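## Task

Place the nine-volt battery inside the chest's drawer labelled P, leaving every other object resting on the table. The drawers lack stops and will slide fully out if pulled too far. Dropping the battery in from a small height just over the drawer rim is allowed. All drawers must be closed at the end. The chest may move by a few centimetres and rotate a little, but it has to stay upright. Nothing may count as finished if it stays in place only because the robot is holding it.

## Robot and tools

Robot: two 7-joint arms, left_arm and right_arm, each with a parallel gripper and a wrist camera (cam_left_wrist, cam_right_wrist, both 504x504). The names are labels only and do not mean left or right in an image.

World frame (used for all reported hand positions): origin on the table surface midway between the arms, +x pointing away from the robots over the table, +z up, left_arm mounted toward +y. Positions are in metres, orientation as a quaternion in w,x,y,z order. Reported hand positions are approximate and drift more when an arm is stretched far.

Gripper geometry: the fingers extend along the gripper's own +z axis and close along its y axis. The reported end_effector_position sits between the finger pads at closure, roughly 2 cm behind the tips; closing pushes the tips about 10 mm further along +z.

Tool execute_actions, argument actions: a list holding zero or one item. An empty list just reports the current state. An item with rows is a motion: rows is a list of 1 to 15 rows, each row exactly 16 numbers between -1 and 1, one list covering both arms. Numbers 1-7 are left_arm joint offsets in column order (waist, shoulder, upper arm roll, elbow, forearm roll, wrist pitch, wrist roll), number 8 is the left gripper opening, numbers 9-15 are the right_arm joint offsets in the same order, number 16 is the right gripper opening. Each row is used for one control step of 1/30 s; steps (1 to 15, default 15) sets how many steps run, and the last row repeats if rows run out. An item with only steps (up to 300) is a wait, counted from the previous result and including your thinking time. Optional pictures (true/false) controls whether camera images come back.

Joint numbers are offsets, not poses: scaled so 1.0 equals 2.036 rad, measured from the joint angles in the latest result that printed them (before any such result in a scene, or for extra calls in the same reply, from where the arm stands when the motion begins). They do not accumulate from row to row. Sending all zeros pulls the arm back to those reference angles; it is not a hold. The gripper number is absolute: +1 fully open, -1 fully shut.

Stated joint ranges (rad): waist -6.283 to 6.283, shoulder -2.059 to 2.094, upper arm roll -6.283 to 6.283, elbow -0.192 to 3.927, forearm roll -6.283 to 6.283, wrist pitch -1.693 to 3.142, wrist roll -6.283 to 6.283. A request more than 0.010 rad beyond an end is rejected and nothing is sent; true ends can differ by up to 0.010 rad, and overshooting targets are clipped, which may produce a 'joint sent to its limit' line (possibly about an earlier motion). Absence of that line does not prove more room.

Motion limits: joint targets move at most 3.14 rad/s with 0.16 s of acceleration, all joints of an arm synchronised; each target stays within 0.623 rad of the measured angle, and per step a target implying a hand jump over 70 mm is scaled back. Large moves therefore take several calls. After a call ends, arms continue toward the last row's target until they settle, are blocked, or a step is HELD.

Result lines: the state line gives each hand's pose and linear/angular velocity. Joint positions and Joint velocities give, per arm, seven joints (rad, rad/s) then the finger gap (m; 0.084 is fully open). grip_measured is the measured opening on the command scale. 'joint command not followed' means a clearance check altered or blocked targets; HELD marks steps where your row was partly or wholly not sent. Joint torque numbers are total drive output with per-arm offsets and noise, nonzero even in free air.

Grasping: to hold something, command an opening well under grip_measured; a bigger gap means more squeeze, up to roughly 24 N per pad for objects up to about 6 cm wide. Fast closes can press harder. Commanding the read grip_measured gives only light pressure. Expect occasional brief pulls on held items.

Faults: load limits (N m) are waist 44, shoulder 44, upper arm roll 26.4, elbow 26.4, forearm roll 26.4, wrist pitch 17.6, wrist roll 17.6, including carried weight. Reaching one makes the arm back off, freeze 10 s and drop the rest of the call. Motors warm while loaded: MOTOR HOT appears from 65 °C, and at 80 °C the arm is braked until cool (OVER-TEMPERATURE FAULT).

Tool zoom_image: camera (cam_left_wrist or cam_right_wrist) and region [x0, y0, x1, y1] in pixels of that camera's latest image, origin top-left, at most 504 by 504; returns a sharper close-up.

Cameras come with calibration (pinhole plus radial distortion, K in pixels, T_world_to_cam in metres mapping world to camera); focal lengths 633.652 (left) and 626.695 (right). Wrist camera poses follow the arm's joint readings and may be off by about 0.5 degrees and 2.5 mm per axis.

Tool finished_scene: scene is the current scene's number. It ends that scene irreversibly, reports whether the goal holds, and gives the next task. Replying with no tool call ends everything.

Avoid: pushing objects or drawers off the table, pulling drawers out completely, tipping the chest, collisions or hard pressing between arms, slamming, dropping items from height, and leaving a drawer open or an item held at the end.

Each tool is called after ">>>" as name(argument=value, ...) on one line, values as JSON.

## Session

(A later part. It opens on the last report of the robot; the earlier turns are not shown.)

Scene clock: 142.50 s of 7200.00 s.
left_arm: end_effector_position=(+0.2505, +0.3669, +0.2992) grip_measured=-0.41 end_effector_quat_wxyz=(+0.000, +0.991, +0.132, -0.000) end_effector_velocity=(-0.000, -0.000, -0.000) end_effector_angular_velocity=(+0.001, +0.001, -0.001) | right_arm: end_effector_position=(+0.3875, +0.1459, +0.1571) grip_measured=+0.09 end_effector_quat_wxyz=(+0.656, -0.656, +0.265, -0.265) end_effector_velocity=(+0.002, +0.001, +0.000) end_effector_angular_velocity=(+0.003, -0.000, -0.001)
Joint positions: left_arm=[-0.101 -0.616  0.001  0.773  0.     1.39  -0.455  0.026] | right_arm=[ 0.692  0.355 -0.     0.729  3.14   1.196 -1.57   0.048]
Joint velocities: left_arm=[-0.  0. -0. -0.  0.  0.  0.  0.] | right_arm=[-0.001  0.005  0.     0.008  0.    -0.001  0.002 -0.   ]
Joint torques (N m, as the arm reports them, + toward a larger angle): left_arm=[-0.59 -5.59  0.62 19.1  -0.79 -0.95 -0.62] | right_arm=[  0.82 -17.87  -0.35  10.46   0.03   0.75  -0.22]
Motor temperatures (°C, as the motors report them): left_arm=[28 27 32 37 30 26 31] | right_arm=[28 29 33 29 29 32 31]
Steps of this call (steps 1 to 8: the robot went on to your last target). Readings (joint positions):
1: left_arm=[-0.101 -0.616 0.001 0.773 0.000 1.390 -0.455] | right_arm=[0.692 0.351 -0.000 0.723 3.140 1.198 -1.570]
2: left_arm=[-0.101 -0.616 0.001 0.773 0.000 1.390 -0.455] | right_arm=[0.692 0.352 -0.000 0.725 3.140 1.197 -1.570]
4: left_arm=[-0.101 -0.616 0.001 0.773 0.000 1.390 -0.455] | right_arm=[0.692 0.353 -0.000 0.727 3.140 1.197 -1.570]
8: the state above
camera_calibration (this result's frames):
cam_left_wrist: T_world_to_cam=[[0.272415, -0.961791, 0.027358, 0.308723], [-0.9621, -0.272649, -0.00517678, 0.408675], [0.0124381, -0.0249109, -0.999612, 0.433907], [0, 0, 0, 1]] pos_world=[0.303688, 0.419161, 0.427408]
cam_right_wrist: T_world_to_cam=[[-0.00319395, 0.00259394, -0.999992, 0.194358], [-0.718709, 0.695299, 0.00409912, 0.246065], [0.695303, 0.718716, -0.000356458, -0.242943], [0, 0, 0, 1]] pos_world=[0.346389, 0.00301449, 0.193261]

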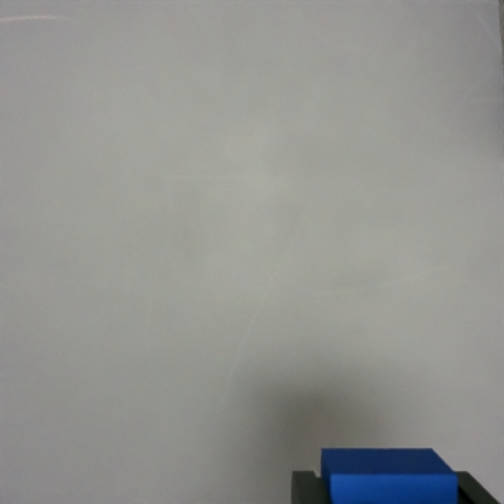

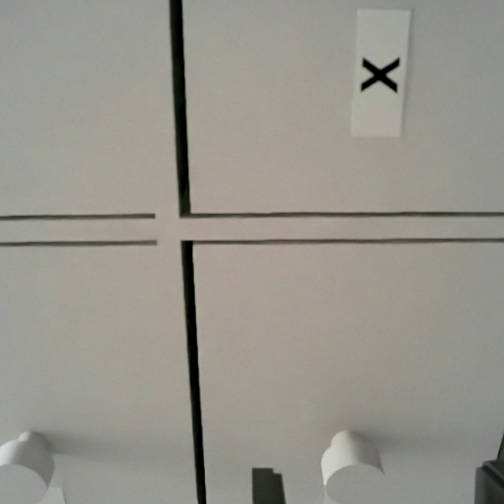

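>>> execute_actions(actions=[{"rows":[[0,0,0,0,0,0,0,-0.75,0,0.0439,0,0.0784,0,-0.0341,0,0.0]],"steps":15}])

Scene clock: 153.40 s of 7200.00 s.
left_arm: end_effector_position=(+0.2505, +0.3669, +0.2992) grip_measured=-0.41 end_effector_quat_wxyz=(+0.000, +0.991, +0.132, -0.000) end_effector_velocity=(-0.000, -0.000, +0.000) end_effector_angular_velocity=(+0.000, -0.001, -0.000) | right_arm: end_effector_position=(+0.4162, +0.1755, +0.1570) grip_measured=-0.01 end_effector_quat_wxyz=(+0.656, -0.656, +0.265, -0.265) end_effector_velocity=(+0.006, +0.005, +0.002) end_effector_angular_velocity=(+0.002, -0.002, -0.000)
Joint positions: left_arm=[-0.101 -0.616  0.001  0.773  0.     1.39  -0.455  0.026] | right_arm=[ 0.692  0.442 -0.     0.885  3.14   1.128 -1.57   0.044]
Joint velocities: left_arm=[ 0.    -0.001 -0.001  0.     0.     0.    -0.    -0.   ] | right_arm=[-0.001  0.013  0.     0.029 -0.    -0.012 -0.    -0.   ]
Joint torques (N m, as the arm reports them, + toward a larger angle): left_arm=[-0.56 -5.58  0.84 19.18 -0.54 -1.07 -0.63] | right_arm=[  0.95 -19.89  -0.51  11.3   -0.1    0.87  -0.24]
Motor temperatures (°C, as the motors report them): left_arm=[28 27 32 37 30 26 31] | right_arm=[28 29 33 29 29 32 31]
Steps of this call (steps 1 to 15: the robot went on to your last target; steps 16 to 90: nothing new was sent; then 7.40 s passed at rest; steps 91 to 105: all 15 steps of this action). Readings (joint positions):
91: left_arm=[-0.101 -0.616 0.001 0.773 0.000 1.390 -0.455] | right_arm=[0.692 0.355 -0.000 0.730 3.140 1.196 -1.570]
92: left_arm=[-0.101 -0.616 0.001 0.773 0.000 1.390 -0.455] | right_arm=[0.692 0.357 -0.000 0.733 3.140 1.194 -1.570]
94: left_arm=[-0.101 -0.616 0.001 0.773 0.000 1.390 -0.455] | right_arm=[0.692 0.377 -0.001 0.768 3.140 1.177 -1.570]
98: left_arm=[-0.101 -0.616 0.001 0.773 0.000 1.390 -0.455] | right_arm=[0.692 0.427 -0.000 0.861 3.140 1.141 -1.570]
105: the state above
camera_calibration (this result's frames):
cam_left_wrist: T_world_to_cam=[[0.272415, -0.961791, 0.027358, 0.308723], [-0.9621, -0.272649, -0.00517664, 0.408675], [0.012438, -0.0249109, -0.999612, 0.433907], [0, 0, 0, 1]] pos_world=[0.303688, 0.419161, 0.427408]
cam_right_wrist: T_world_to_cam=[[-0.00304319, 0.00257077, -0.999992, 0.194269], [-0.718662, 0.695349, 0.00397463, 0.246096], [0.695353, 0.718668, -0.000268563, -0.284245], [0, 0, 0, 1]] pos_world=[0.375102, 0.0326563, 0.193213]

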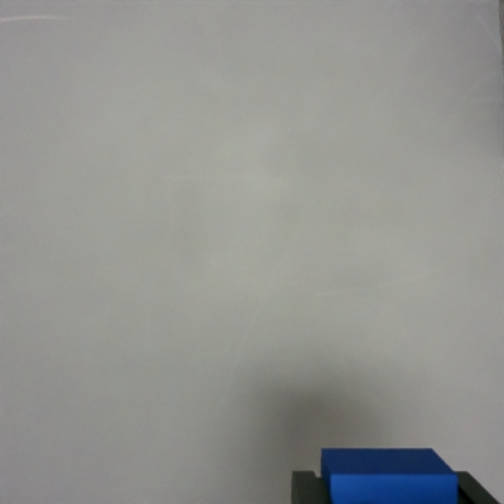

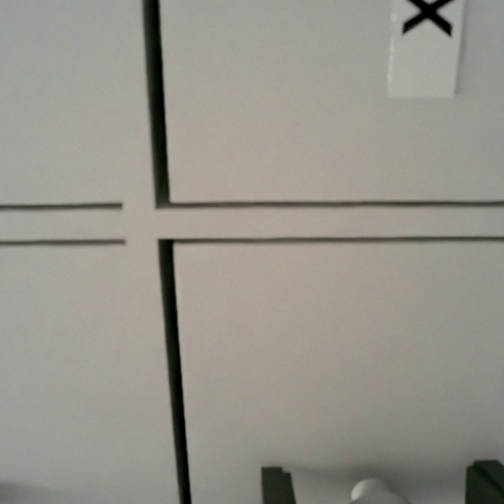

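>>> execute_actions(actions=[{"rows":[[0,0,0,0,0,0,0,-0.75,0,0.0011,0,0.0018,0,-0.0007,0,-0.1],[0,0,0,0,0,0,0,-0.75,0,0.0011,0,0.0018,0,-0.0007,0,-0.2],[0,0,0,0,0,0,0,-0.75,0,0.0011,0,0.0018,0,-0.0007,0,-0.3],[0,0,0,0,0,0,0,-0.75,0,0.0011,0,0.0018,0,-0.0007,0,-0.4],[0,0,0,0,0,0,0,-0.75,0,0.0011,0,0.0018,0,-0.0007,0,-0.47],[0,0,0,0,0,0,0,-0.75,0,0.0011,0,0.0018,0,-0.0007,0,-0.54],[0,0,0,0,0,0,0,-0.75,0,0.0011,0,0.0018,0,-0.0007,0,-0.6],[0,0,0,0,0,0,0,-0.75,0,0.0011,0,0.0018,0,-0.0007,0,-0.66],[0,0,0,0,0,0,0,-0.75,0,0.0011,0,0.0018,0,-0.0007,0,-0.72],[0,0,0,0,0,0,0,-0.75,0,0.0011,0,0.0018,0,-0.0007,0,-0.8],[0,0,0,0,0,0,0,-0.75,0,0.0011,0,0.0018,0,-0.0007,0,-0.88]],"steps":15}])

Scene clock: 160.87 s of 7200.00 s.
left_arm: end_effector_position=(+0.2505, +0.3669, +0.2992) grip_measured=-0.41 end_effector_quat_wxyz=(+0.000, +0.991, +0.132, -0.000) end_effector_velocity=(+0.000, -0.000, +0.000) end_effector_angular_velocity=(-0.001, -0.002, +0.000) | right_arm: end_effector_position=(+0.4168, +0.1765, +0.1574) grip_measured=-0.63 end_effector_quat_wxyz=(+0.656, -0.655, +0.264, -0.265) end_effector_velocity=(+0.000, -0.000, -0.000) end_effector_angular_velocity=(+0.000, +0.001, -0.000)
Joint positions: left_arm=[-0.101 -0.616  0.001  0.773  0.     1.39  -0.455  0.026] | right_arm=[ 0.692  0.444 -0.     0.889  3.14   1.127 -1.57   0.016]
Joint velocities: left_arm=[ 0.     0.     0.     0.001 -0.    -0.001  0.    -0.   ] | right_arm=[-0.001  0.    -0.    -0.    -0.001  0.     0.001 -0.   ]
Joint torques (N m, as the arm reports them, + toward a larger angle): left_arm=[-0.48 -5.92  0.74 19.25 -0.76 -1.16 -0.74] | right_arm=[  0.65 -19.35  -0.8   11.02   0.19   0.48  -0.29]
Motor temperatures (°C, as the motors report them): left_arm=[28 27 32 37 30 26 31] | right_arm=[28 29 33 29 29 32 31]
Steps of this call (steps 1 to 15: the robot went on to your last target; steps 16 to 90: nothing new was sent; then 3.97 s passed at rest; steps 91 to 105: all 15 steps of this action). Readings (joint positions):
91: left_arm=[-0.101 -0.616 0.001 0.773 0.000 1.390 -0.455] | right_arm=[0.692 0.444 -0.000 0.888 3.140 1.127 -1.570]
92: left_arm=[-0.101 -0.616 0.001 0.773 0.000 1.390 -0.455] | right_arm=[0.692 0.444 -0.000 0.889 3.140 1.127 -1.570]
94: left_arm=[-0.101 -0.616 0.001 0.773 0.000 1.390 -0.455] | right_arm=[0.692 0.444 -0.000 0.889 3.140 1.127 -1.570]
98: left_arm=[-0.101 -0.616 0.001 0.773 0.000 1.390 -0.455] | right_arm=[0.692 0.444 -0.000 0.888 3.140 1.127 -1.570]
105: the state above
camera_calibration (this result's frames):
cam_left_wrist: T_world_to_cam=[[0.272415, -0.961791, 0.027358, 0.308723], [-0.962099, -0.27265, -0.00517671, 0.408675], [0.0124381, -0.0249109, -0.999612, 0.433907], [0, 0, 0, 1]] pos_world=[0.303688, 0.419161, 0.427408]
cam_right_wrist: T_world_to_cam=[[-0.00240577, 0.0032954, -0.999992, 0.194238], [-0.718916, 0.695085, 0.00402016, 0.246026], [0.695093, 0.71892, 0.000696897, -0.285442], [0, 0, 0, 1]] pos_world=[0.375748, 0.0335612, 0.193446]

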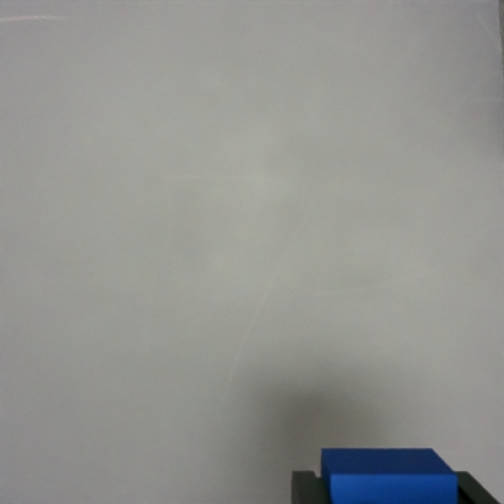

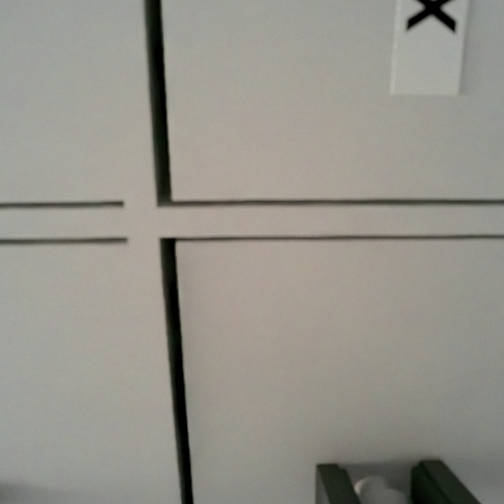

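>>> execute_actions(actions=[{"rows":[[0,0,0,0,0,0,0,-0.75,0.0007,-0.0019,0,-0.0033,0,0.0015,0,-0.9],[0,0,0,0,0,0,0,-0.75,0.0017,-0.0045,0,-0.008,0,0.0035,0,-0.9],[0,0,0,0,0,0,0,-0.75,0.0028,-0.0075,0,-0.0133,0,0.0059,0,-0.9],[0,0,0,0,0,0,0,-0.75,0.0042,-0.0112,0,-0.02,0,0.0088,0,-0.9],[0,0,0,0,0,0,0,-0.75,0.0056,-0.0149,0,-0.0267,0,0.0118,0,-0.9],[0,0,0,0,0,0,0,-0.75,0.007,-0.0186,0,-0.0333,0,0.0147,0,-0.9],[0,0,0,0,0,0,0,-0.75,0.0084,-0.0224,0,-0.04,0,0.0176,0,-0.9],[0,0,0,0,0,0,0,-0.75,0.0098,-0.0261,0,-0.0467,0,0.0206,0,-0.9],[0,0,0,0,0,0,0,-0.75,0.0112,-0.0298,0,-0.0534,0,0.0235,0,-0.9],[0,0,0,0,0,0,0,-0.75,0.0126,-0.0336,0,-0.06,0,0.0265,0,-0.9],[0,0,0,0,0,0,0,-0.75,0.014,-0.0373,0,-0.0667,0,0.0294,0,-0.9]],"steps":15}])

Scene clock: 173.20 s of 7200.00 s.
left_arm: end_effector_position=(+0.2505, +0.3669, +0.2992) grip_measured=-0.41 end_effector_quat_wxyz=(+0.000, +0.991, +0.132, -0.000) end_effector_velocity=(-0.000, -0.000, -0.000) end_effector_angular_velocity=(+0.001, +0.000, -0.000) | right_arm: end_effector_position=(+0.3835, +0.1642, +0.1567) grip_measured=-0.63 end_effector_quat_wxyz=(+0.659, -0.659, +0.256, -0.256) end_effector_velocity=(-0.048, -0.017, +0.000) end_effector_angular_velocity=(+0.001, -0.001, +0.039)
Joint positions: left_arm=[-0.101 -0.616  0.001  0.773  0.     1.39  -0.455  0.026] | right_arm=[ 0.717  0.377 -0.     0.768  3.14   1.179 -1.57   0.016]
Joint velocities: left_arm=[ 0.     0.    -0.001 -0.001  0.    -0.001 -0.001  0.   ] | right_arm=[ 0.036 -0.094  0.002 -0.167 -0.     0.074 -0.001 -0.   ]
Joint torques (N m, as the arm reports them, + toward a larger angle): left_arm=[-0.53 -5.74  0.75 19.25 -0.72 -1.   -0.52] | right_arm=[  1.54 -16.34  -0.37   9.53  -0.34   0.42  -0.28]
Motor temperatures (°C, as the motors report them): left_arm=[28 27 32 37 30 26 31] | right_arm=[28 29 33 29 29 32 31]
Steps of this call (steps 1 to 15: the robot went on to your last target; steps 16 to 90: nothing new was sent; then 8.83 s passed at rest; steps 91 to 105: all 15 steps of this action). Readings (joint positions):
91: left_arm=[-0.101 -0.616 0.001 0.773 0.000 1.390 -0.455] | right_arm=[0.692 0.445 -0.000 0.889 3.140 1.127 -1.570]
92: left_arm=[-0.101 -0.616 0.001 0.773 0.000 1.390 -0.455] | right_arm=[0.692 0.444 -0.001 0.888 3.140 1.127 -1.570]
94: left_arm=[-0.101 -0.616 0.001 0.773 0.000 1.390 -0.455] | right_arm=[0.693 0.441 -0.002 0.881 3.141 1.130 -1.570]
98: left_arm=[-0.101 -0.616 0.001 0.773 0.000 1.390 -0.455] | right_arm=[0.700 0.421 -0.002 0.846 3.141 1.145 -1.570]
105: the state above
camera_calibration (this result's frames):
cam_left_wrist: T_world_to_cam=[[0.272415, -0.961791, 0.027358, 0.308723], [-0.962099, -0.27265, -0.00517671, 0.408675], [0.0124381, -0.0249109, -0.999612, 0.433907], [0, 0, 0, 1]] pos_world=[0.303688, 0.419161, 0.427408]
cam_right_wrist: T_world_to_cam=[[-0.00373544, 0.00212356, -0.999991, 0.194235], [-0.736224, 0.676725, 0.00418722, 0.24021], [0.676727, 0.736233, -0.000964444, -0.248973], [0, 0, 0, 1]] pos_world=[0.346061, 0.0203339, 0.192988]

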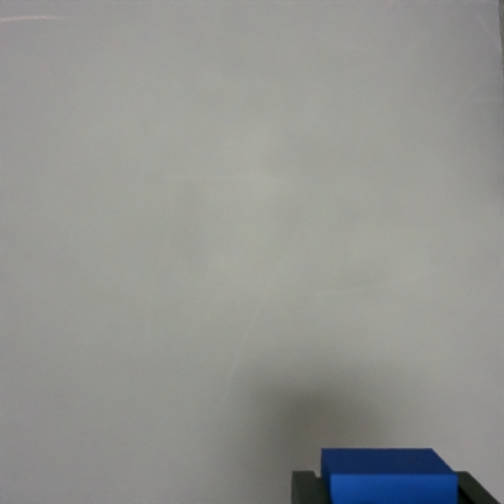

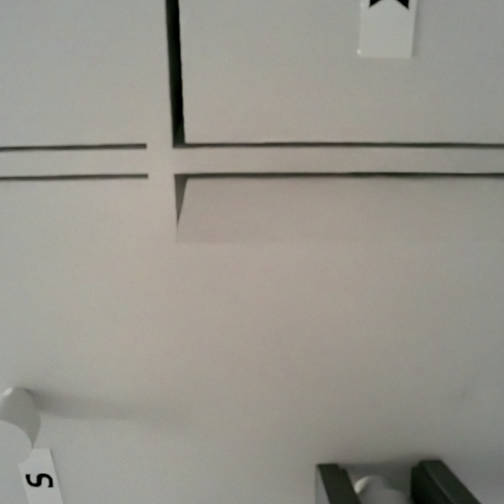

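>>> execute_actions(actions=[{"rows":[[0,0,0,0,0,0,0,-0.75,0.0027,-0.0064,0,-0.0113,0,0.0053,0,-0.9],[0,0,0,0,0,0,0,-0.75,0.0046,-0.0109,0,-0.0192,0,0.0087,0,-0.9],[0,0,0,0,0,0,0,-0.75,0.0066,-0.0154,0,-0.027,0,0.012,0,-0.9],[0,0,0,0,0,0,0,-0.75,0.0087,-0.0203,0,-0.0357,0,0.0158,0,-0.9],[0,0,0,0,0,0,0,-0.75,0.0109,-0.0252,0,-0.0443,0,0.0195,0,-0.9],[0,0,0,0,0,0,0,-0.75,0.013,-0.0301,0,-0.0529,0,0.0232,0,-0.9],[0,0,0,0,0,0,0,-0.75,0.0152,-0.035,0,-0.0616,0,0.0269,0,-0.9],[0,0,0,0,0,0,0,-0.75,0.0173,-0.0399,0,-0.0702,0,0.0306,0,-0.9],[0,0,0,0,0,0,0,-0.75,0.0195,-0.0443,0,-0.0777,0,0.0337,0,-0.9],[0,0,0,0,0,0,0,-0.75,0.0217,-0.0487,0,-0.0852,0,0.0369,0,-0.9],[0,0,0,0,0,0,0,-0.75,0.024,-0.053,0,-0.0927,0,0.04,0,-0.9],[0,0,0,0,0,0,0,-0.75,0.0262,-0.0574,0,-0.1001,0,0.0431,0,-0.9],[0,0,0,0,0,0,0,-0.75,0.0284,-0.0618,0,-0.1076,0,0.0463,0,-0.9],[0,0,0,0,0,0,0,-0.75,0.0306,-0.0662,0,-0.1151,0,0.0494,0,-0.9]],"steps":15}], pictures=false)

>>> execute_actions(actions=[{"steps":12}])

Scene clock: 184.43 s of 7200.00 s.
left_arm: end_effector_position=(+0.2505, +0.3669, +0.2992) grip_measured=-0.41 end_effector_quat_wxyz=(+0.000, +0.991, +0.132, -0.000) end_effector_velocity=(+0.000, -0.000, +0.000) end_effector_angular_velocity=(-0.001, -0.000, +0.001) | right_arm: end_effector_position=(+0.3298, +0.1447, +0.1569) grip_measured=-0.63 end_effector_quat_wxyz=(+0.665, -0.665, +0.241, -0.241) end_effector_velocity=(-0.138, -0.051, +0.001) end_effector_angular_velocity=(+0.001, -0.001, +0.130)
Joint positions: left_arm=[-0.101 -0.616  0.001  0.773  0.     1.39  -0.455  0.026] | right_arm=[ 0.764  0.273 -0.     0.587  3.14   1.257 -1.57   0.016]
Joint velocities: left_arm=[-0.    -0.     0.     0.001 -0.001  0.001 -0.001  0.   ] | right_arm=[ 0.131 -0.264 -0.    -0.452  0.     0.189 -0.    -0.   ]
Joint torques (N m, as the arm reports them, + toward a larger angle): left_arm=[-0.66 -5.59  0.72 18.92 -0.68 -1.1  -0.65] | right_arm=[  1.27 -16.3    0.09  10.02  -0.39   0.8   -0.32]
Motor temperatures (°C, as the motors report them): left_arm=[28 27 32 37 30 26 31] | right_arm=[28 29 33 29 29 32 31]
Steps of this call (steps 1 to 30: the robot went on to your last target; steps 31 to 100: nothing new was sent; then 7.40 s passed at rest; steps 101 to 115: all 15 steps of this action). Readings (joint positions):
101: left_arm=[-0.101 -0.616 0.001 0.773 0.000 1.390 -0.455] | right_arm=[0.720 0.368 -0.000 0.753 3.140 1.187 -1.570]
102: left_arm=[-0.101 -0.616 0.001 0.773 0.000 1.390 -0.455] | right_arm=[0.721 0.368 -0.000 0.752 3.140 1.187 -1.570]
104: left_arm=[-0.101 -0.616 0.001 0.773 0.000 1.390 -0.455] | right_arm=[0.723 0.363 -0.001 0.744 3.140 1.192 -1.570]
108: left_arm=[-0.101 -0.616 0.001 0.773 0.000 1.390 -0.455] | right_arm=[0.735 0.336 -0.000 0.696 3.140 1.211 -1.570]
115: the state above

Scene clock: 184.83 s of 7200.00 s.
left_arm: end_effector_position=(+0.2505, +0.3669, +0.2992) grip_measured=-0.41 end_effector_quat_wxyz=(+0.000, +0.991, +0.132, -0.000) end_effector_velocity=(+0.000, +0.000, +0.000) end_effector_angular_velocity=(+0.000, -0.001, +0.001) | right_arm: end_effector_position=(+0.3144, +0.1387, +0.1571) grip_measured=-0.63 end_effector_quat_wxyz=(+0.667, -0.666, +0.236, -0.236) end_effector_velocity=(-0.004, -0.001, -0.000) end_effector_angular_velocity=(-0.001, +0.000, +0.005)
Joint positions: left_arm=[-0.101 -0.616  0.001  0.773  0.     1.39  -0.455  0.026] | right_arm=[ 0.779  0.243 -0.     0.535  3.14   1.279 -1.57   0.016]
Joint velocities: left_arm=[ 0.    -0.     0.     0.001  0.001 -0.    -0.    -0.   ] | right_arm=[ 0.005 -0.006  0.001 -0.01   0.001  0.004 -0.     0.   ]
Joint torques (N m, as the arm reports them, + toward a larger angle): left_arm=[-0.44 -5.63  0.67 19.16 -0.62 -0.98 -0.64] | right_arm=[  1.59 -15.86   0.15  10.21  -0.7    0.93  -0.4 ]
Motor temperatures (°C, as the motors report them): left_arm=[28 27 32 37 30 26 31] | right_arm=[28 29 33 29 29 32 31]
Steps of this call (steps 1 to 12: the robot went on to your last target). Readings (joint positions):
1: left_arm=[-0.101 -0.616 0.001 0.773 0.000 1.390 -0.455] | right_arm=[0.768 0.265 -0.000 0.572 3.140 1.263 -1.570]
2: left_arm=[-0.101 -0.616 0.001 0.773 0.000 1.390 -0.455] | right_arm=[0.771 0.258 0.000 0.561 3.140 1.268 -1.570]
4: left_arm=[-0.101 -0.616 0.001 0.773 0.000 1.390 -0.455] | right_arm=[0.775 0.251 0.000 0.547 3.140 1.274 -1.570]
8: left_arm=[-0.101 -0.616 0.001 0.773 0.000 1.390 -0.455] | right_arm=[0.778 0.245 -0.000 0.538 3.140 1.278 -1.570]
12: the state above
camera_calibration (this result's frames):
cam_left_wrist: T_world_to_cam=[[0.272415, -0.961791, 0.0273582, 0.308723], [-0.962099, -0.27265, -0.00517652, 0.408675], [0.0124379, -0.0249111, -0.999612, 0.433907], [0, 0, 0, 1]] pos_world=[0.303688, 0.419161, 0.427408]
cam_right_wrist: T_world_to_cam=[[-0.00325729, 0.00282078, -0.999991, 0.194159], [-0.776526, 0.63007, 0.00430671, 0.225686], [0.630076, 0.776533, 0.000138091, -0.17453], [0, 0, 0, 1]] pos_world=[0.28585, -0.00721746, 0.19321]

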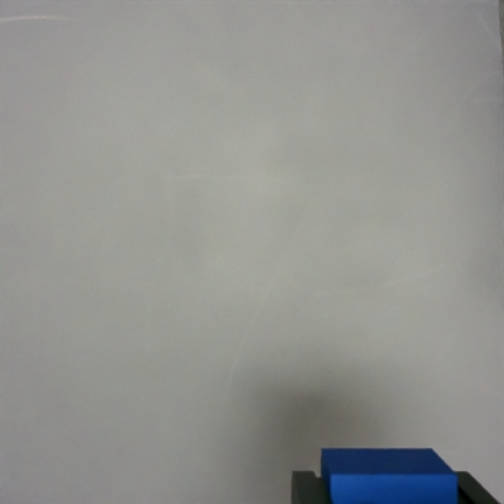

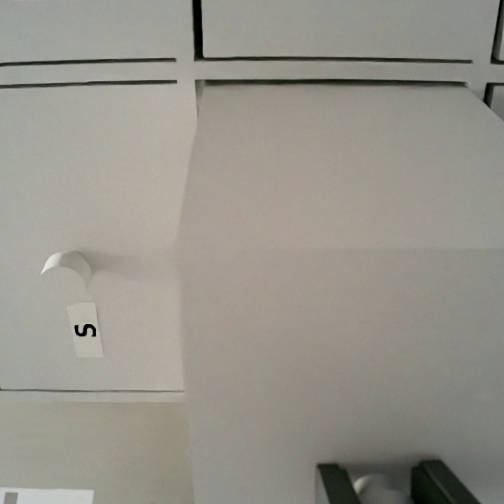

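>>> execute_actions(actions=[{"rows":[[-0.1737,0.3067,0,0.2754,0,-0.0318,-0.2087,-0.75,0,0,0,0,0,0,0,-0.9]],"steps":15}], pictures=false)

>>> execute_actions(actions=[{"steps":20}])

Scene clock: 196.23 s of 7200.00 s.
left_arm: end_effector_position=(+0.3382, +0.2512, +0.3126) grip_measured=-0.41 end_effector_quat_wxyz=(+0.000, +0.988, +0.155, +0.000) end_effector_velocity=(+0.163, -0.319, -0.028) end_effector_angular_velocity=(+0.002, +0.003, +0.105) | right_arm: end_effector_position=(+0.3143, +0.1387, +0.1570) grip_measured=-0.63 end_effector_quat_wxyz=(+0.667, -0.667, +0.236, -0.236) end_effector_velocity=(+0.001, -0.001, +0.000) end_effector_angular_velocity=(+0.000, +0.000, -0.002)
Joint positions: left_arm=[-0.335 -0.203  0.001  1.144  0.     1.347 -0.735  0.026] | right_arm=[ 0.779  0.243 -0.     0.535  3.14   1.279 -1.57   0.016]
Joint velocities: left_arm=[-0.533  0.941 -0.     0.842 -0.    -0.095 -0.639  0.   ] | right_arm=[-0.002 -0.    -0.     0.001  0.    -0.001  0.     0.   ]
Joint torques (N m, as the arm reports them, + toward a larger angle): left_arm=[ -0.92 -13.83   0.13  17.98  -0.8   -0.89  -0.79] | right_arm=[  1.23 -15.48   0.08  10.46  -0.38   0.96  -0.24]
Motor temperatures (°C, as the motors report them): left_arm=[28 27 32 37 30 26 31] | right_arm=[28 29 33 29 29 32 31]
Steps of this call (steps 1 to 30: the robot went on to your last target; steps 31 to 100: nothing new was sent; then 7.57 s passed at rest; steps 101 to 115: all 15 steps of this action). Readings (joint positions):
101: left_arm=[-0.102 -0.616 0.001 0.773 0.000 1.390 -0.455] | right_arm=[0.779 0.243 -0.000 0.534 3.140 1.280 -1.570]
102: left_arm=[-0.103 -0.613 0.001 0.776 0.000 1.389 -0.458] | right_arm=[0.779 0.243 -0.000 0.534 3.140 1.280 -1.570]
104: left_arm=[-0.125 -0.576 0.003 0.809 0.000 1.386 -0.485] | right_arm=[0.779 0.243 0.000 0.534 3.140 1.279 -1.570]
108: left_arm=[-0.206 -0.431 0.001 0.940 0.000 1.370 -0.581] | right_arm=[0.779 0.243 -0.000 0.535 3.140 1.279 -1.570]
115: the state above

Scene clock: 196.90 s of 7200.00 s.
left_arm: end_effector_position=(+0.3684, +0.1748, +0.3003) grip_measured=-0.41 end_effector_quat_wxyz=(+0.000, +0.986, +0.168, +0.000) end_effector_velocity=(-0.000, -0.003, -0.001) end_effector_angular_velocity=(+0.000, +0.002, -0.002) | right_arm: end_effector_position=(+0.3144, +0.1387, +0.1571) grip_measured=-0.63 end_effector_quat_wxyz=(+0.667, -0.666, +0.236, -0.236) end_effector_velocity=(+0.000, -0.000, -0.000) end_effector_angular_velocity=(-0.001, -0.000, -0.001)
Joint positions: left_arm=[-0.455  0.007  0.001  1.333  0.     1.325 -0.879  0.026] | right_arm=[ 0.779  0.243 -0.     0.535  3.14   1.279 -1.57   0.016]
Joint velocities: left_arm=[-0.004  0.006 -0.002  0.004 -0.001 -0.    -0.004 -0.   ] | right_arm=[-0.001  0.    -0.     0.    -0.    -0.    -0.     0.   ]
Joint torques (N m, as the arm reports them, + toward a larger angle): left_arm=[ -0.73 -18.47   0.62  19.03  -0.52  -1.17  -0.58] | right_arm=[  1.43 -15.56   0.15  10.41  -0.47   1.03  -0.34]
Motor temperatures (°C, as the motors report them): left_arm=[28 27 32 37 30 26 31] | right_arm=[28 29 33 29 29 32 31]
Steps of this call (steps 1 to 20: the robot went on to your last target). Readings (joint positions):
1: left_arm=[-0.353 -0.172 0.001 1.172 0.000 1.343 -0.757] | right_arm=[0.779 0.243 -0.000 0.535 3.140 1.279 -1.570]
2: left_arm=[-0.370 -0.141 0.001 1.199 0.000 1.340 -0.778] | right_arm=[0.779 0.243 -0.000 0.535 3.140 1.279 -1.570]
4: left_arm=[-0.404 -0.081 0.001 1.253 0.000 1.334 -0.818] | right_arm=[0.779 0.243 -0.000 0.535 3.140 1.279 -1.570]
8: left_arm=[-0.443 -0.013 -0.001 1.311 -0.000 1.327 -0.864] | right_arm=[0.779 0.243 -0.000 0.535 3.140 1.279 -1.570]
20: the state above
camera_calibration (this result's frames):
cam_left_wrist: T_world_to_cam=[[0.340764, -0.93974, 0.0277331, 0.0627045], [-0.94002, -0.341058, -0.00652815, 0.473988], [0.0155933, -0.0238451, -0.999594, 0.42739], [0, 0, 0, 1]] pos_world=[0.417526, 0.230774, 0.428572]
cam_right_wrist: T_world_to_cam=[[-0.00326688, 0.00281013, -0.999991, 0.194158], [-0.776529, 0.630067, 0.00430744, 0.225685], [0.630073, 0.776536, 0.000123788, -0.174523], [0, 0, 0, 1]] pos_world=[0.285848, -0.00721866, 0.193206]

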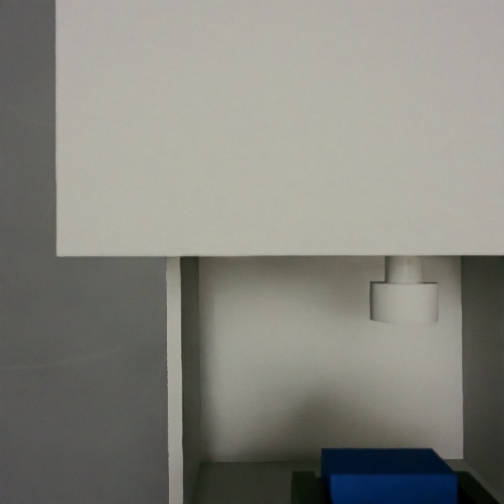

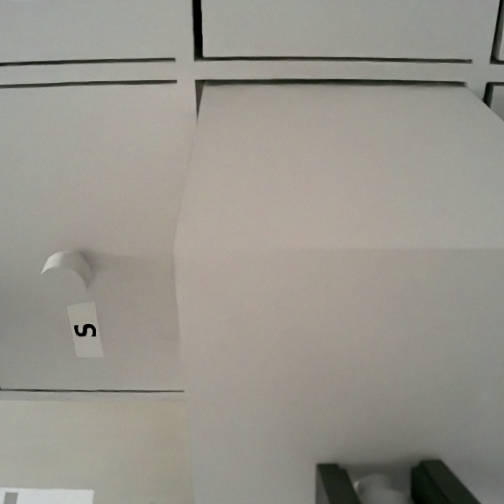

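>>> execute_actions(actions=[{"rows":[[0.0089,0.0282,0,-0.073,0,-0.1007,0.0083,-0.75,0,0,0,0,0,0,0,-0.9]],"steps":15}])

Scene clock: 206.17 s of 7200.00 s.
left_arm: end_effector_position=(+0.3797, +0.1779, +0.2279) grip_measured=-0.41 end_effector_quat_wxyz=(+0.001, +0.986, +0.168, +0.001) end_effector_velocity=(+0.002, +0.001, -0.012) end_effector_angular_velocity=(-0.005, -0.008, -0.000) | right_arm: end_effector_position=(+0.3144, +0.1387, +0.1571) grip_measured=-0.63 end_effector_quat_wxyz=(+0.667, -0.666, +0.236, -0.236) end_effector_velocity=(-0.000, +0.000, +0.000) end_effector_angular_velocity=(-0.001, -0.001, +0.001)
Joint positions: left_arm=[-0.437  0.062  0.001  1.189  0.     1.124 -0.863  0.026] | right_arm=[ 0.779  0.243 -0.     0.535  3.14   1.279 -1.57   0.016]
Joint velocities: left_arm=[ 0.003  0.007  0.    -0.03  -0.    -0.045  0.003  0.   ] | right_arm=[ 0.    -0.001 -0.     0.    -0.    -0.    -0.002  0.   ]
Joint torques (N m, as the arm reports them, + toward a larger angle): left_arm=[ -0.28 -18.76   0.59  18.53  -0.73  -1.09  -0.69] | right_arm=[  1.2  -15.69   0.04  10.5   -0.56   0.97  -0.31]
Motor temperatures (°C, as the motors report them): left_arm=[28 27 32 37 30 26 31] | right_arm=[28 29 33 29 29 32 31]
Steps of this call (steps 1 to 15: the robot went on to your last target; steps 16 to 90: nothing new was sent; then 5.77 s passed at rest; steps 91 to 105: all 15 steps of this action). Readings (joint positions):
91: left_arm=[-0.455 0.008 0.001 1.333 0.000 1.325 -0.880] | right_arm=[0.779 0.243 -0.000 0.535 3.140 1.279 -1.570]
92: left_arm=[-0.455 0.009 0.001 1.331 0.000 1.320 -0.879] | right_arm=[0.779 0.243 -0.000 0.535 3.140 1.279 -1.570]
94: left_arm=[-0.452 0.016 0.000 1.308 0.000 1.280 -0.876] | right_arm=[0.779 0.243 -0.000 0.535 3.140 1.279 -1.570]
98: left_arm=[-0.440 0.055 0.002 1.212 0.000 1.169 -0.866] | right_arm=[0.779 0.243 -0.000 0.535 3.140 1.279 -1.570]
105: the state above
camera_calibration (this result's frames):
cam_left_wrist: T_world_to_cam=[[0.341448, -0.939443, 0.029347, 0.0630985], [-0.939738, -0.341803, -0.0079493, 0.485547], [0.0174988, -0.0248642, -0.999538, 0.354353], [0, 0, 0, 1]] pos_world=[0.428541, 0.23405, 0.356198]
cam_right_wrist: T_world_to_cam=[[-0.0032604, 0.00281714, -0.999991, 0.194159], [-0.776528, 0.630069, 0.00430682, 0.225685], [0.630075, 0.776534, 0.000133312, -0.174527], [0, 0, 0, 1]] pos_world=[0.285849, -0.00721782, 0.193208]

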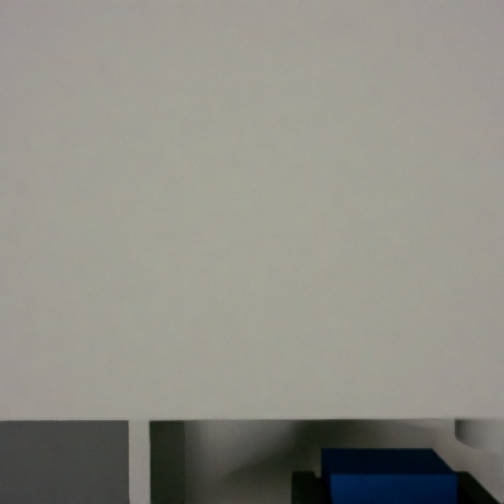

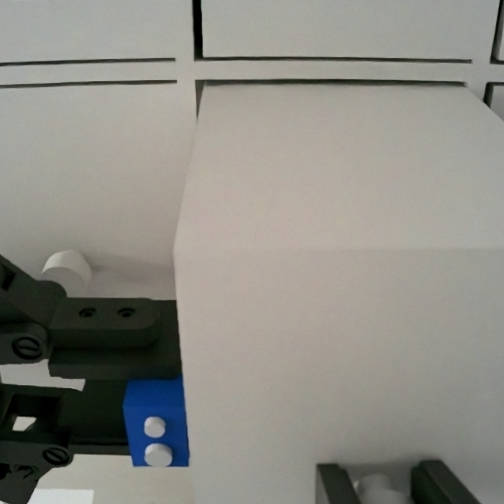

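>>> execute_actions(actions=[{"rows":[[0,0.001,0,-0.002,0,-0.002,0,-0.4,0,0,0,0,0,0,0,-0.9],[0,0.001,0,-0.002,0,-0.002,0,-0.25,0,0,0,0,0,0,0,-0.9],[0,0.001,0,-0.002,0,-0.002,0,-0.1,0,0,0,0,0,0,0,-0.9]],"steps":10}], pictures=false)

>>> execute_actions(actions=[{"rows":[[-0.0089,-0.0282,0,0.073,0,0.1007,0,-0.1,0,0,0,0,0,0,0,-0.9]],"steps":15}])

Scene clock: 210.83 s of 7200.00 s.
left_arm: end_effector_position=(+0.3794, +0.1781, +0.2255) grip_measured=-0.11 end_effector_quat_wxyz=(+0.000, +0.986, +0.168, +0.000) end_effector_velocity=(+0.000, +0.000, -0.000) end_effector_angular_velocity=(+0.000, -0.000, +0.003) | right_arm: end_effector_position=(+0.3143, +0.1388, +0.1572) grip_measured=-0.63 end_effector_quat_wxyz=(+0.667, -0.666, +0.236, -0.236) end_effector_velocity=(+0.001, -0.001, -0.001) end_effector_angular_velocity=(-0.002, +0.000, -0.003)
Joint positions: left_arm=[-0.437  0.064  0.001  1.185  0.     1.12  -0.863  0.039] | right_arm=[ 0.779  0.243 -0.     0.536  3.14   1.279 -1.57   0.016]
Joint velocities: left_arm=[-0.    -0.     0.001 -0.001  0.    -0.001 -0.002  0.   ] | right_arm=[-0.001  0.001 -0.002 -0.     0.    -0.    -0.001 -0.   ]
Joint torques (N m, as the arm reports them, + toward a larger angle): left_arm=[ -0.61 -19.02   0.57  18.61  -0.71  -1.    -0.51] | right_arm=[  1.36 -15.77  -0.07  10.49  -0.33   0.91  -0.27]
Motor temperatures (°C, as the motors report them): left_arm=[28 27 32 37 30 26 31] | right_arm=[28 29 33 29 29 32 31]
Steps of this call (steps 1 to 15: the robot went on to your last target; steps 16 to 90: nothing new was sent; then 1.33 s passed at rest; steps 91 to 100: all 10 steps of this action). Readings (joint positions):
91: left_arm=[-0.436 0.064 0.001 1.184 0.000 1.120 -0.862] | right_arm=[0.779 0.243 -0.000 0.535 3.140 1.279 -1.570]
92: left_arm=[-0.436 0.064 0.001 1.184 0.000 1.120 -0.862] | right_arm=[0.779 0.243 -0.000 0.535 3.140 1.279 -1.570]
94: left_arm=[-0.437 0.064 0.001 1.185 0.000 1.120 -0.863] | right_arm=[0.779 0.243 -0.000 0.535 3.140 1.279 -1.570]
98: left_arm=[-0.437 0.064 0.001 1.185 0.000 1.120 -0.863] | right_arm=[0.779 0.244 -0.000 0.535 3.140 1.279 -1.570]
100: the state above

Scene clock: 211.33 s of 7200.00 s.
left_arm: end_effector_position=(+0.3685, +0.1748, +0.2979) grip_measured=-0.11 end_effector_quat_wxyz=(-0.000, +0.987, +0.160, -0.000) end_effector_velocity=(-0.004, +0.001, +0.011) end_effector_angular_velocity=(+0.006, +0.010, -0.004) | right_arm: end_effector_position=(+0.3143, +0.1388, +0.1572) grip_measured=-0.63 end_effector_quat_wxyz=(+0.667, -0.666, +0.236, -0.236) end_effector_velocity=(+0.000, -0.000, +0.001) end_effector_angular_velocity=(+0.001, -0.002, -0.000)
Joint positions: left_arm=[-0.455  0.009  0.001  1.329  0.     1.321 -0.863  0.039] | right_arm=[ 0.779  0.243 -0.     0.536  3.14   1.279 -1.57   0.016]
Joint velocities: left_arm=[-0.003 -0.004  0.001  0.029  0.     0.045  0.002  0.   ] | right_arm=[-0.001 -0.    -0.    -0.    -0.001  0.002 -0.001  0.   ]
Joint torques (N m, as the arm reports them, + toward a larger angle): left_arm=[ -0.77 -19.03   0.38  19.71  -0.58  -0.76  -0.56] | right_arm=[  1.42 -15.69   0.02  10.2   -0.5    0.98  -0.23]
Motor temperatures (°C, as the motors report them): left_arm=[28 27 32 37 30 26 31] | right_arm=[28 29 33 29 29 32 31]
Steps of this call (steps 1 to 15: all 15 steps of this action). Readings (joint positions):
1: left_arm=[-0.437 0.064 0.001 1.185 0.000 1.120 -0.863] | right_arm=[0.779 0.243 -0.000 0.536 3.140 1.279 -1.570]
2: left_arm=[-0.437 0.064 0.001 1.187 0.000 1.125 -0.863] | right_arm=[0.779 0.243 -0.000 0.536 3.140 1.279 -1.570]
4: left_arm=[-0.440 0.056 0.002 1.210 0.000 1.165 -0.863] | right_arm=[0.779 0.243 -0.000 0.536 3.140 1.279 -1.570]
8: left_arm=[-0.451 0.017 0.000 1.306 0.000 1.275 -0.863] | right_arm=[0.779 0.243 -0.000 0.536 3.140 1.279 -1.570]
15: the state above
camera_calibration (this result's frames):
cam_left_wrist: T_world_to_cam=[[0.325221, -0.945274, 0.0262556, 0.0698767], [-0.945541, -0.32546, -0.00531347, 0.472943], [0.0135678, -0.0230977, -0.999641, 0.425648], [0, 0, 0, 1]] pos_world=[0.418687, 0.229808, 0.426173]
cam_right_wrist: T_world_to_cam=[[-0.00306296, 0.0030064, -0.999991, 0.194178], [-0.776638, 0.629933, 0.00427268, 0.225665], [0.62994, 0.776644, 0.000405422, -0.174625], [0, 0, 0, 1]] pos_world=[0.285858, -0.00711632, 0.193283]

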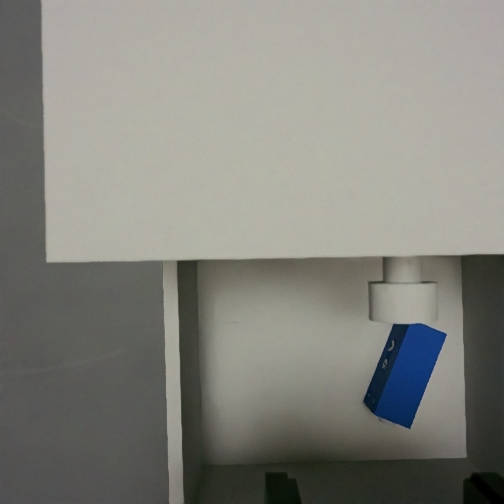

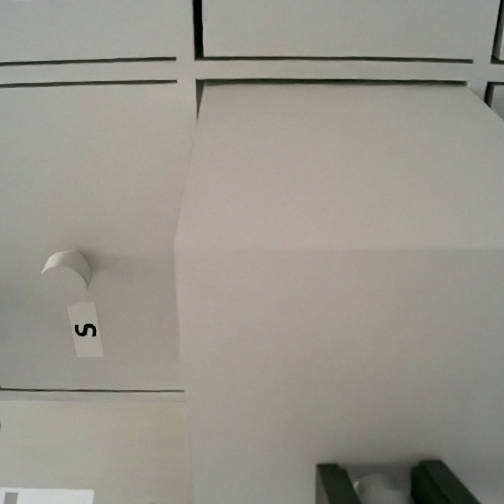

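>>> execute_actions(actions=[{"rows":[[0,0,0,0,0,0,0,-0.1,-0.001,0.002,0,0.0035,0,-0.0015,0,-0.9],[0,0,0,0,0,0,0,-0.1,-0.003,0.006,0,0.0101,0,-0.0043,0,-0.9],[0,0,0,0,0,0,0,-0.1,-0.0055,0.0109,0,0.0184,0,-0.0078,0,-0.9],[0,0,0,0,0,0,0,-0.1,-0.008,0.0159,0,0.0269,0,-0.0113,0,-0.9],[0,0,0,0,0,0,0,-0.1,-0.0106,0.0209,0,0.0353,0,-0.0149,0,-0.9],[0,0,0,0,0,0,0,-0.1,-0.0131,0.0259,0,0.0438,0,-0.0185,0,-0.9],[0,0,0,0,0,0,0,-0.1,-0.0157,0.0318,0,0.0543,0,-0.023,0,-0.9],[0,0,0,0,0,0,0,-0.1,-0.0183,0.0378,0,0.0647,0,-0.0275,0,-0.9],[0,0,0,0,0,0,0,-0.1,-0.021,0.0437,0,0.0752,0,-0.032,0,-0.9],[0,0,0,0,0,0,0,-0.1,-0.0236,0.0497,0,0.0856,0,-0.0365,0,-0.9],[0,0,0,0,0,0,0,-0.1,-0.0262,0.0556,0,0.0961,0,-0.041,0,-0.9],[0,0,0,0,0,0,0,-0.1,-0.0288,0.0616,0,0.1065,0,-0.0455,0,-0.9],[0,0,0,0,0,0,0,-0.1,-0.0311,0.0678,0,0.1176,0,-0.0504,0,-0.9],[0,0,0,0,0,0,0,-0.1,-0.0334,0.074,0,0.1287,0,-0.0553,0,-0.9],[0,0,0,0,0,0,0,-0.1,-0.0358,0.0803,0,0.1399,0,-0.0602,0,-0.9]],"steps":15}], pictures=false)

>>> execute_actions(actions=[{"steps":12}])

Scene clock: 222.77 s of 7200.00 s.
left_arm: end_effector_position=(+0.3685, +0.1748, +0.2980) grip_measured=-0.11 end_effector_quat_wxyz=(-0.000, +0.987, +0.160, -0.000) end_effector_velocity=(+0.001, +0.001, -0.000) end_effector_angular_velocity=(-0.000, +0.000, +0.003) | right_arm: end_effector_position=(+0.3700, +0.1597, +0.1571) grip_measured=-0.63 end_effector_quat_wxyz=(+0.661, -0.660, +0.252, -0.253) end_effector_velocity=(+0.181, +0.067, +0.001) end_effector_angular_velocity=(+0.002, -0.004, -0.151)
Joint positions: left_arm=[-0.455  0.009  0.001  1.329  0.     1.321 -0.863  0.039] | right_arm=[ 0.728  0.351 -0.     0.722  3.14   1.2   -1.57   0.016]
Joint velocities: left_arm=[ 0.     0.001  0.002 -0.001 -0.    -0.001 -0.001 -0.   ] | right_arm=[-0.149  0.354 -0.001  0.627  0.001 -0.269 -0.001 -0.   ]
Joint torques (N m, as the arm reports them, + toward a larger angle): left_arm=[ -0.63 -18.2    0.62  18.91  -0.73  -0.99  -0.74] | right_arm=[  0.71 -17.62  -0.49  11.32   0.01   0.85  -0.27]
Motor temperatures (°C, as the motors report them): left_arm=[28 27 32 37 30 26 31] | right_arm=[28 29 33 29 29 32 31]
Steps of this call (steps 1 to 15: the robot went on to your last target; steps 16 to 90: nothing new was sent; then 7.93 s passed at rest; steps 91 to 105: all 15 steps of this action). Readings (joint positions):
91: left_arm=[-0.455 0.007 0.001 1.334 0.000 1.325 -0.863] | right_arm=[0.779 0.243 -0.000 0.536 3.140 1.279 -1.570]
92: left_arm=[-0.455 0.007 0.001 1.333 0.000 1.324 -0.863] | right_arm=[0.779 0.244 -0.000 0.536 3.140 1.279 -1.570]
94: left_arm=[-0.455 0.008 0.001 1.331 0.000 1.323 -0.863] | right_arm=[0.776 0.249 0.000 0.544 3.140 1.275 -1.571]
98: left_arm=[-0.455 0.009 0.001 1.329 0.000 1.321 -0.863] | right_arm=[0.763 0.276 0.000 0.591 3.140 1.256 -1.571]
105: the state above

Scene clock: 223.17 s of 7200.00 s.
left_arm: end_effector_position=(+0.3685, +0.1748, +0.2979) grip_measured=-0.11 end_effector_quat_wxyz=(-0.000, +0.987, +0.160, -0.000) end_effector_velocity=(+0.000, +0.000, -0.000) end_effector_angular_velocity=(+0.000, +0.001, +0.001) | right_arm: end_effector_position=(+0.3971, +0.1698, +0.1572) grip_measured=-0.63 end_effector_quat_wxyz=(+0.658, -0.658, +0.260, -0.260) end_effector_velocity=(+0.005, +0.003, +0.000) end_effector_angular_velocity=(+0.000, +0.001, -0.002)
Joint positions: left_arm=[-0.455  0.009  0.001  1.329  0.     1.321 -0.863  0.039] | right_arm=[ 0.707  0.405  0.     0.818  3.14   1.158 -1.57   0.016]
Joint velocities: left_arm=[ 0.     0.001  0.001 -0.    -0.     0.    -0.    -0.   ] | right_arm=[-0.002  0.011 -0.     0.02  -0.    -0.01   0.002 -0.   ]
Joint torques (N m, as the arm reports them, + toward a larger angle): left_arm=[ -0.69 -18.1    0.46  18.79  -0.62  -1.12  -0.61] | right_arm=[  0.93 -18.05  -0.63  10.63   0.14   0.42  -0.32]
Motor temperatures (°C, as the motors report them): left_arm=[28 27 32 37 30 26 31] | right_arm=[28 29 33 29 29 32 31]
Steps of this call (steps 1 to 12: the robot went on to your last target). Readings (joint positions):
1: left_arm=[-0.455 0.009 0.001 1.329 0.000 1.321 -0.863] | right_arm=[0.724 0.363 -0.000 0.743 3.140 1.191 -1.570]
2: left_arm=[-0.455 0.009 0.001 1.329 0.000 1.321 -0.863] | right_arm=[0.719 0.374 -0.000 0.764 3.140 1.182 -1.570]
4: left_arm=[-0.455 0.009 0.001 1.329 0.000 1.321 -0.863] | right_arm=[0.712 0.391 -0.001 0.793 3.140 1.170 -1.570]
8: left_arm=[-0.455 0.009 0.001 1.329 0.000 1.321 -0.863] | right_arm=[0.708 0.402 -0.000 0.813 3.140 1.161 -1.570]
12: the state above
camera_calibration (this result's frames):
cam_left_wrist: T_world_to_cam=[[0.325219, -0.945274, 0.0262632, 0.0698736], [-0.945541, -0.325459, -0.00531995, 0.472946], [0.0135764, -0.0231028, -0.999641, 0.42565], [0, 0, 0, 1]] pos_world=[0.418687, 0.229808, 0.426178]
cam_right_wrist: T_world_to_cam=[[-0.00289615, 0.00307236, -0.999991, 0.194235], [-0.729482, 0.683987, 0.00421418, 0.242497], [0.683994, 0.729487, 0.000260295, -0.264255], [0, 0, 0, 1]] pos_world=[0.358209, 0.0263091, 0.19328]

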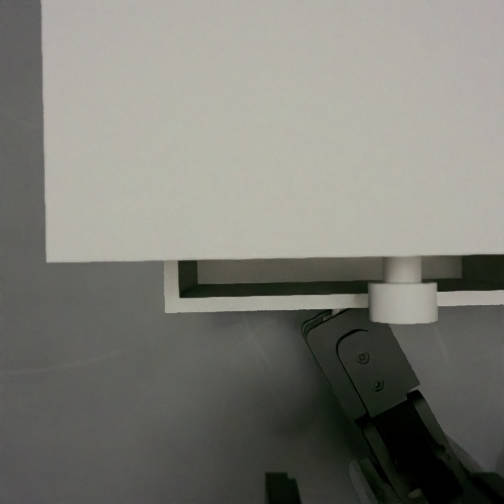

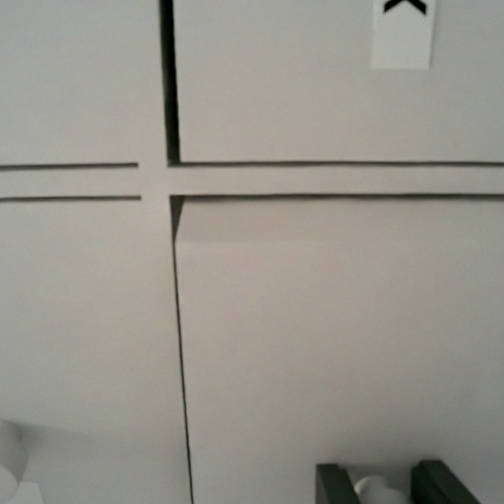

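>>> execute_actions(actions=[{"rows":[[0,0,0,0,0,0,0,-0.1,-0.0012,0.003,0,0.0054,0,-0.0024,0,-0.9],[0,0,0,0,0,0,0,-0.1,-0.0023,0.006,0,0.0109,0,-0.0049,0,-0.9],[0,0,0,0,0,0,0,-0.1,-0.0035,0.0091,0,0.0163,0,-0.0073,0,-0.9],[0,0,0,0,0,0,0,-0.1,-0.0046,0.0121,0,0.0218,0,-0.0097,0,-0.9],[0,0,0,0,0,0,0,-0.1,-0.0056,0.0147,0,0.0265,0,-0.0118,0,-0.9],[0,0,0,0,0,0,0,-0.1,-0.0064,0.0168,0,0.0301,0,-0.0134,0,-0.9],[0,0,0,0,0,0,0,-0.1,-0.0071,0.0186,0,0.0334,0,-0.0149,0,-0.9],[0,0,0,0,0,0,0,-0.1,-0.0077,0.0202,0,0.0363,0,-0.0162,0,-0.9]],"steps":15}], pictures=false)

>>> execute_actions(actions=[{"steps":8}])

Scene clock: 231.10 s of 7200.00 s.
left_arm: end_effector_position=(+0.3685, +0.1748, +0.2979) grip_measured=-0.11 end_effector_quat_wxyz=(-0.000, +0.987, +0.160, -0.000) end_effector_velocity=(+0.000, +0.000, -0.000) end_effector_angular_velocity=(+0.000, -0.000, +0.000) | right_arm: end_effector_position=(+0.4168, +0.1764, +0.1570) grip_measured=-0.63 end_effector_quat_wxyz=(+0.656, -0.656, +0.265, -0.265) end_effector_velocity=(+0.002, +0.005, -0.001) end_effector_angular_velocity=(-0.001, +0.003, +0.004)
Joint positions: left_arm=[-0.455  0.009  0.001  1.329  0.     1.321 -0.863  0.039] | right_arm=[ 0.692  0.445  0.     0.889  3.14   1.126 -1.57   0.016]
Joint velocities: left_arm=[ 0.  0.  0. -0.  0. -0.  0. -0.] | right_arm=[-0.005  0.012  0.007  0.021 -0.003 -0.011 -0.001  0.   ]
Joint torques (N m, as the arm reports them, + toward a larger angle): left_arm=[ -0.91 -18.24   0.65  18.8   -0.79  -1.07  -0.61] | right_arm=[  0.38 -16.86  -1.17   9.84   0.44  -0.24  -0.3 ]
Motor temperatures (°C, as the motors report them): left_arm=[28 27 32 37 30 26 31] | right_arm=[28 29 33 29 29 32 31]
Steps of this call (steps 1 to 30: the robot went on to your last target; steps 31 to 100: nothing new was sent; then 4.10 s passed at rest; steps 101 to 115: all 15 steps of this action). Readings (joint positions):
101: left_arm=[-0.455 0.009 0.001 1.329 0.000 1.321 -0.863] | right_arm=[0.706 0.407 -0.000 0.820 3.140 1.157 -1.570]
102: left_arm=[-0.455 0.009 0.001 1.329 0.000 1.321 -0.863] | right_arm=[0.706 0.407 -0.000 0.821 3.140 1.156 -1.570]
104: left_arm=[-0.455 0.009 0.001 1.329 0.000 1.321 -0.863] | right_arm=[0.704 0.412 -0.000 0.829 3.140 1.153 -1.570]
108: left_arm=[-0.455 0.009 0.001 1.329 0.000 1.321 -0.863] | right_arm=[0.697 0.429 -0.000 0.861 3.140 1.139 -1.570]
115: the state above

Scene clock: 231.37 s of 7200.00 s.
left_arm: end_effector_position=(+0.3685, +0.1748, +0.2979) grip_measured=-0.11 end_effector_quat_wxyz=(-0.000, +0.987, +0.160, -0.000) end_effector_velocity=(+0.000, -0.000, +0.000) end_effector_angular_velocity=(-0.001, -0.001, +0.001) | right_arm: end_effector_position=(+0.4172, +0.1769, +0.1570) grip_measured=-0.63 end_effector_quat_wxyz=(+0.656, -0.656, +0.265, -0.265) end_effector_velocity=(-0.000, +0.002, -0.001) end_effector_angular_velocity=(-0.001, -0.000, +0.002)
Joint positions: left_arm=[-0.455  0.009  0.001  1.329  0.     1.321 -0.863  0.039] | right_arm=[ 0.691  0.446  0.     0.892  3.14   1.125 -1.57   0.016]
Joint velocities: left_arm=[-0.    -0.001  0.    -0.    -0.    -0.    -0.001  0.   ] | right_arm=[ 0.002  0.004  0.     0.004 -0.    -0.001 -0.001 -0.   ]
Joint torques (N m, as the arm reports them, + toward a larger angle): left_arm=[ -0.71 -18.33   0.37  18.96  -0.58  -1.05  -0.65] | right_arm=[  0.25 -17.02  -1.11  10.18   0.4   -0.2   -0.22]
Motor temperatures (°C, as the motors report them): left_arm=[28 27 32 37 30 26 31] | right_arm=[28 29 33 29 29 32 31]
Steps of this call (steps 1 to 8: the robot went on to your last target). Readings (joint positions):
1: left_arm=[-0.455 0.009 0.001 1.329 0.000 1.321 -0.863] | right_arm=[0.691 0.445 0.000 0.889 3.140 1.126 -1.570]
2: left_arm=[-0.455 0.009 0.001 1.329 0.000 1.321 -0.863] | right_arm=[0.691 0.445 0.000 0.890 3.140 1.126 -1.570]
4: left_arm=[-0.455 0.009 0.001 1.329 0.000 1.321 -0.863] | right_arm=[0.691 0.446 0.000 0.891 3.140 1.126 -1.570]
8: the state above
camera_calibration (this result's frames):
cam_left_wrist: T_world_to_cam=[[0.325219, -0.945274, 0.0262632, 0.0698735], [-0.945541, -0.325459, -0.00531985, 0.472945], [0.0135763, -0.0231028, -0.999641, 0.42565], [0, 0, 0, 1]] pos_world=[0.418687, 0.229808, 0.426178]
cam_right_wrist: T_world_to_cam=[[-0.00326791, 0.00271639, -0.999991, 0.194335], [-0.718921, 0.695079, 0.00423751, 0.245975], [0.695084, 0.718928, -0.000318583, -0.285861], [0, 0, 0, 1]] pos_world=[0.376169, 0.0340137, 0.1932]

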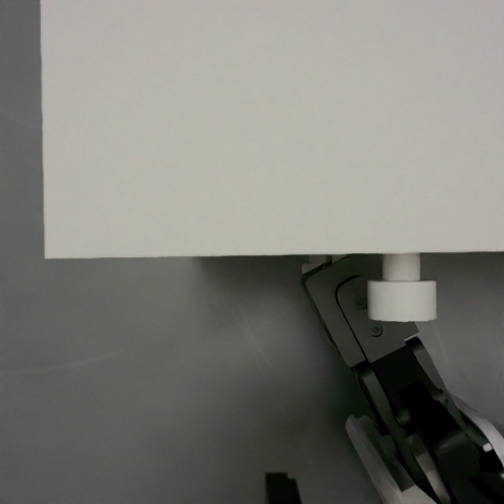

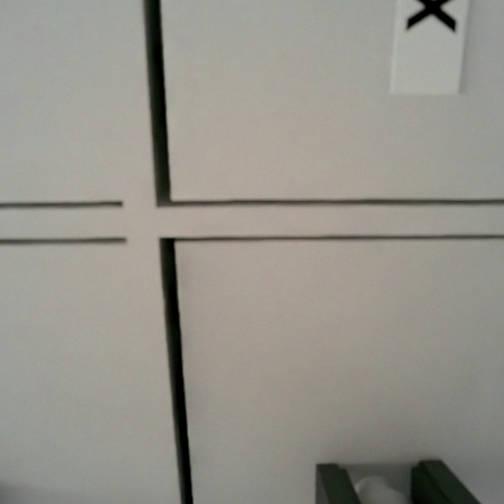

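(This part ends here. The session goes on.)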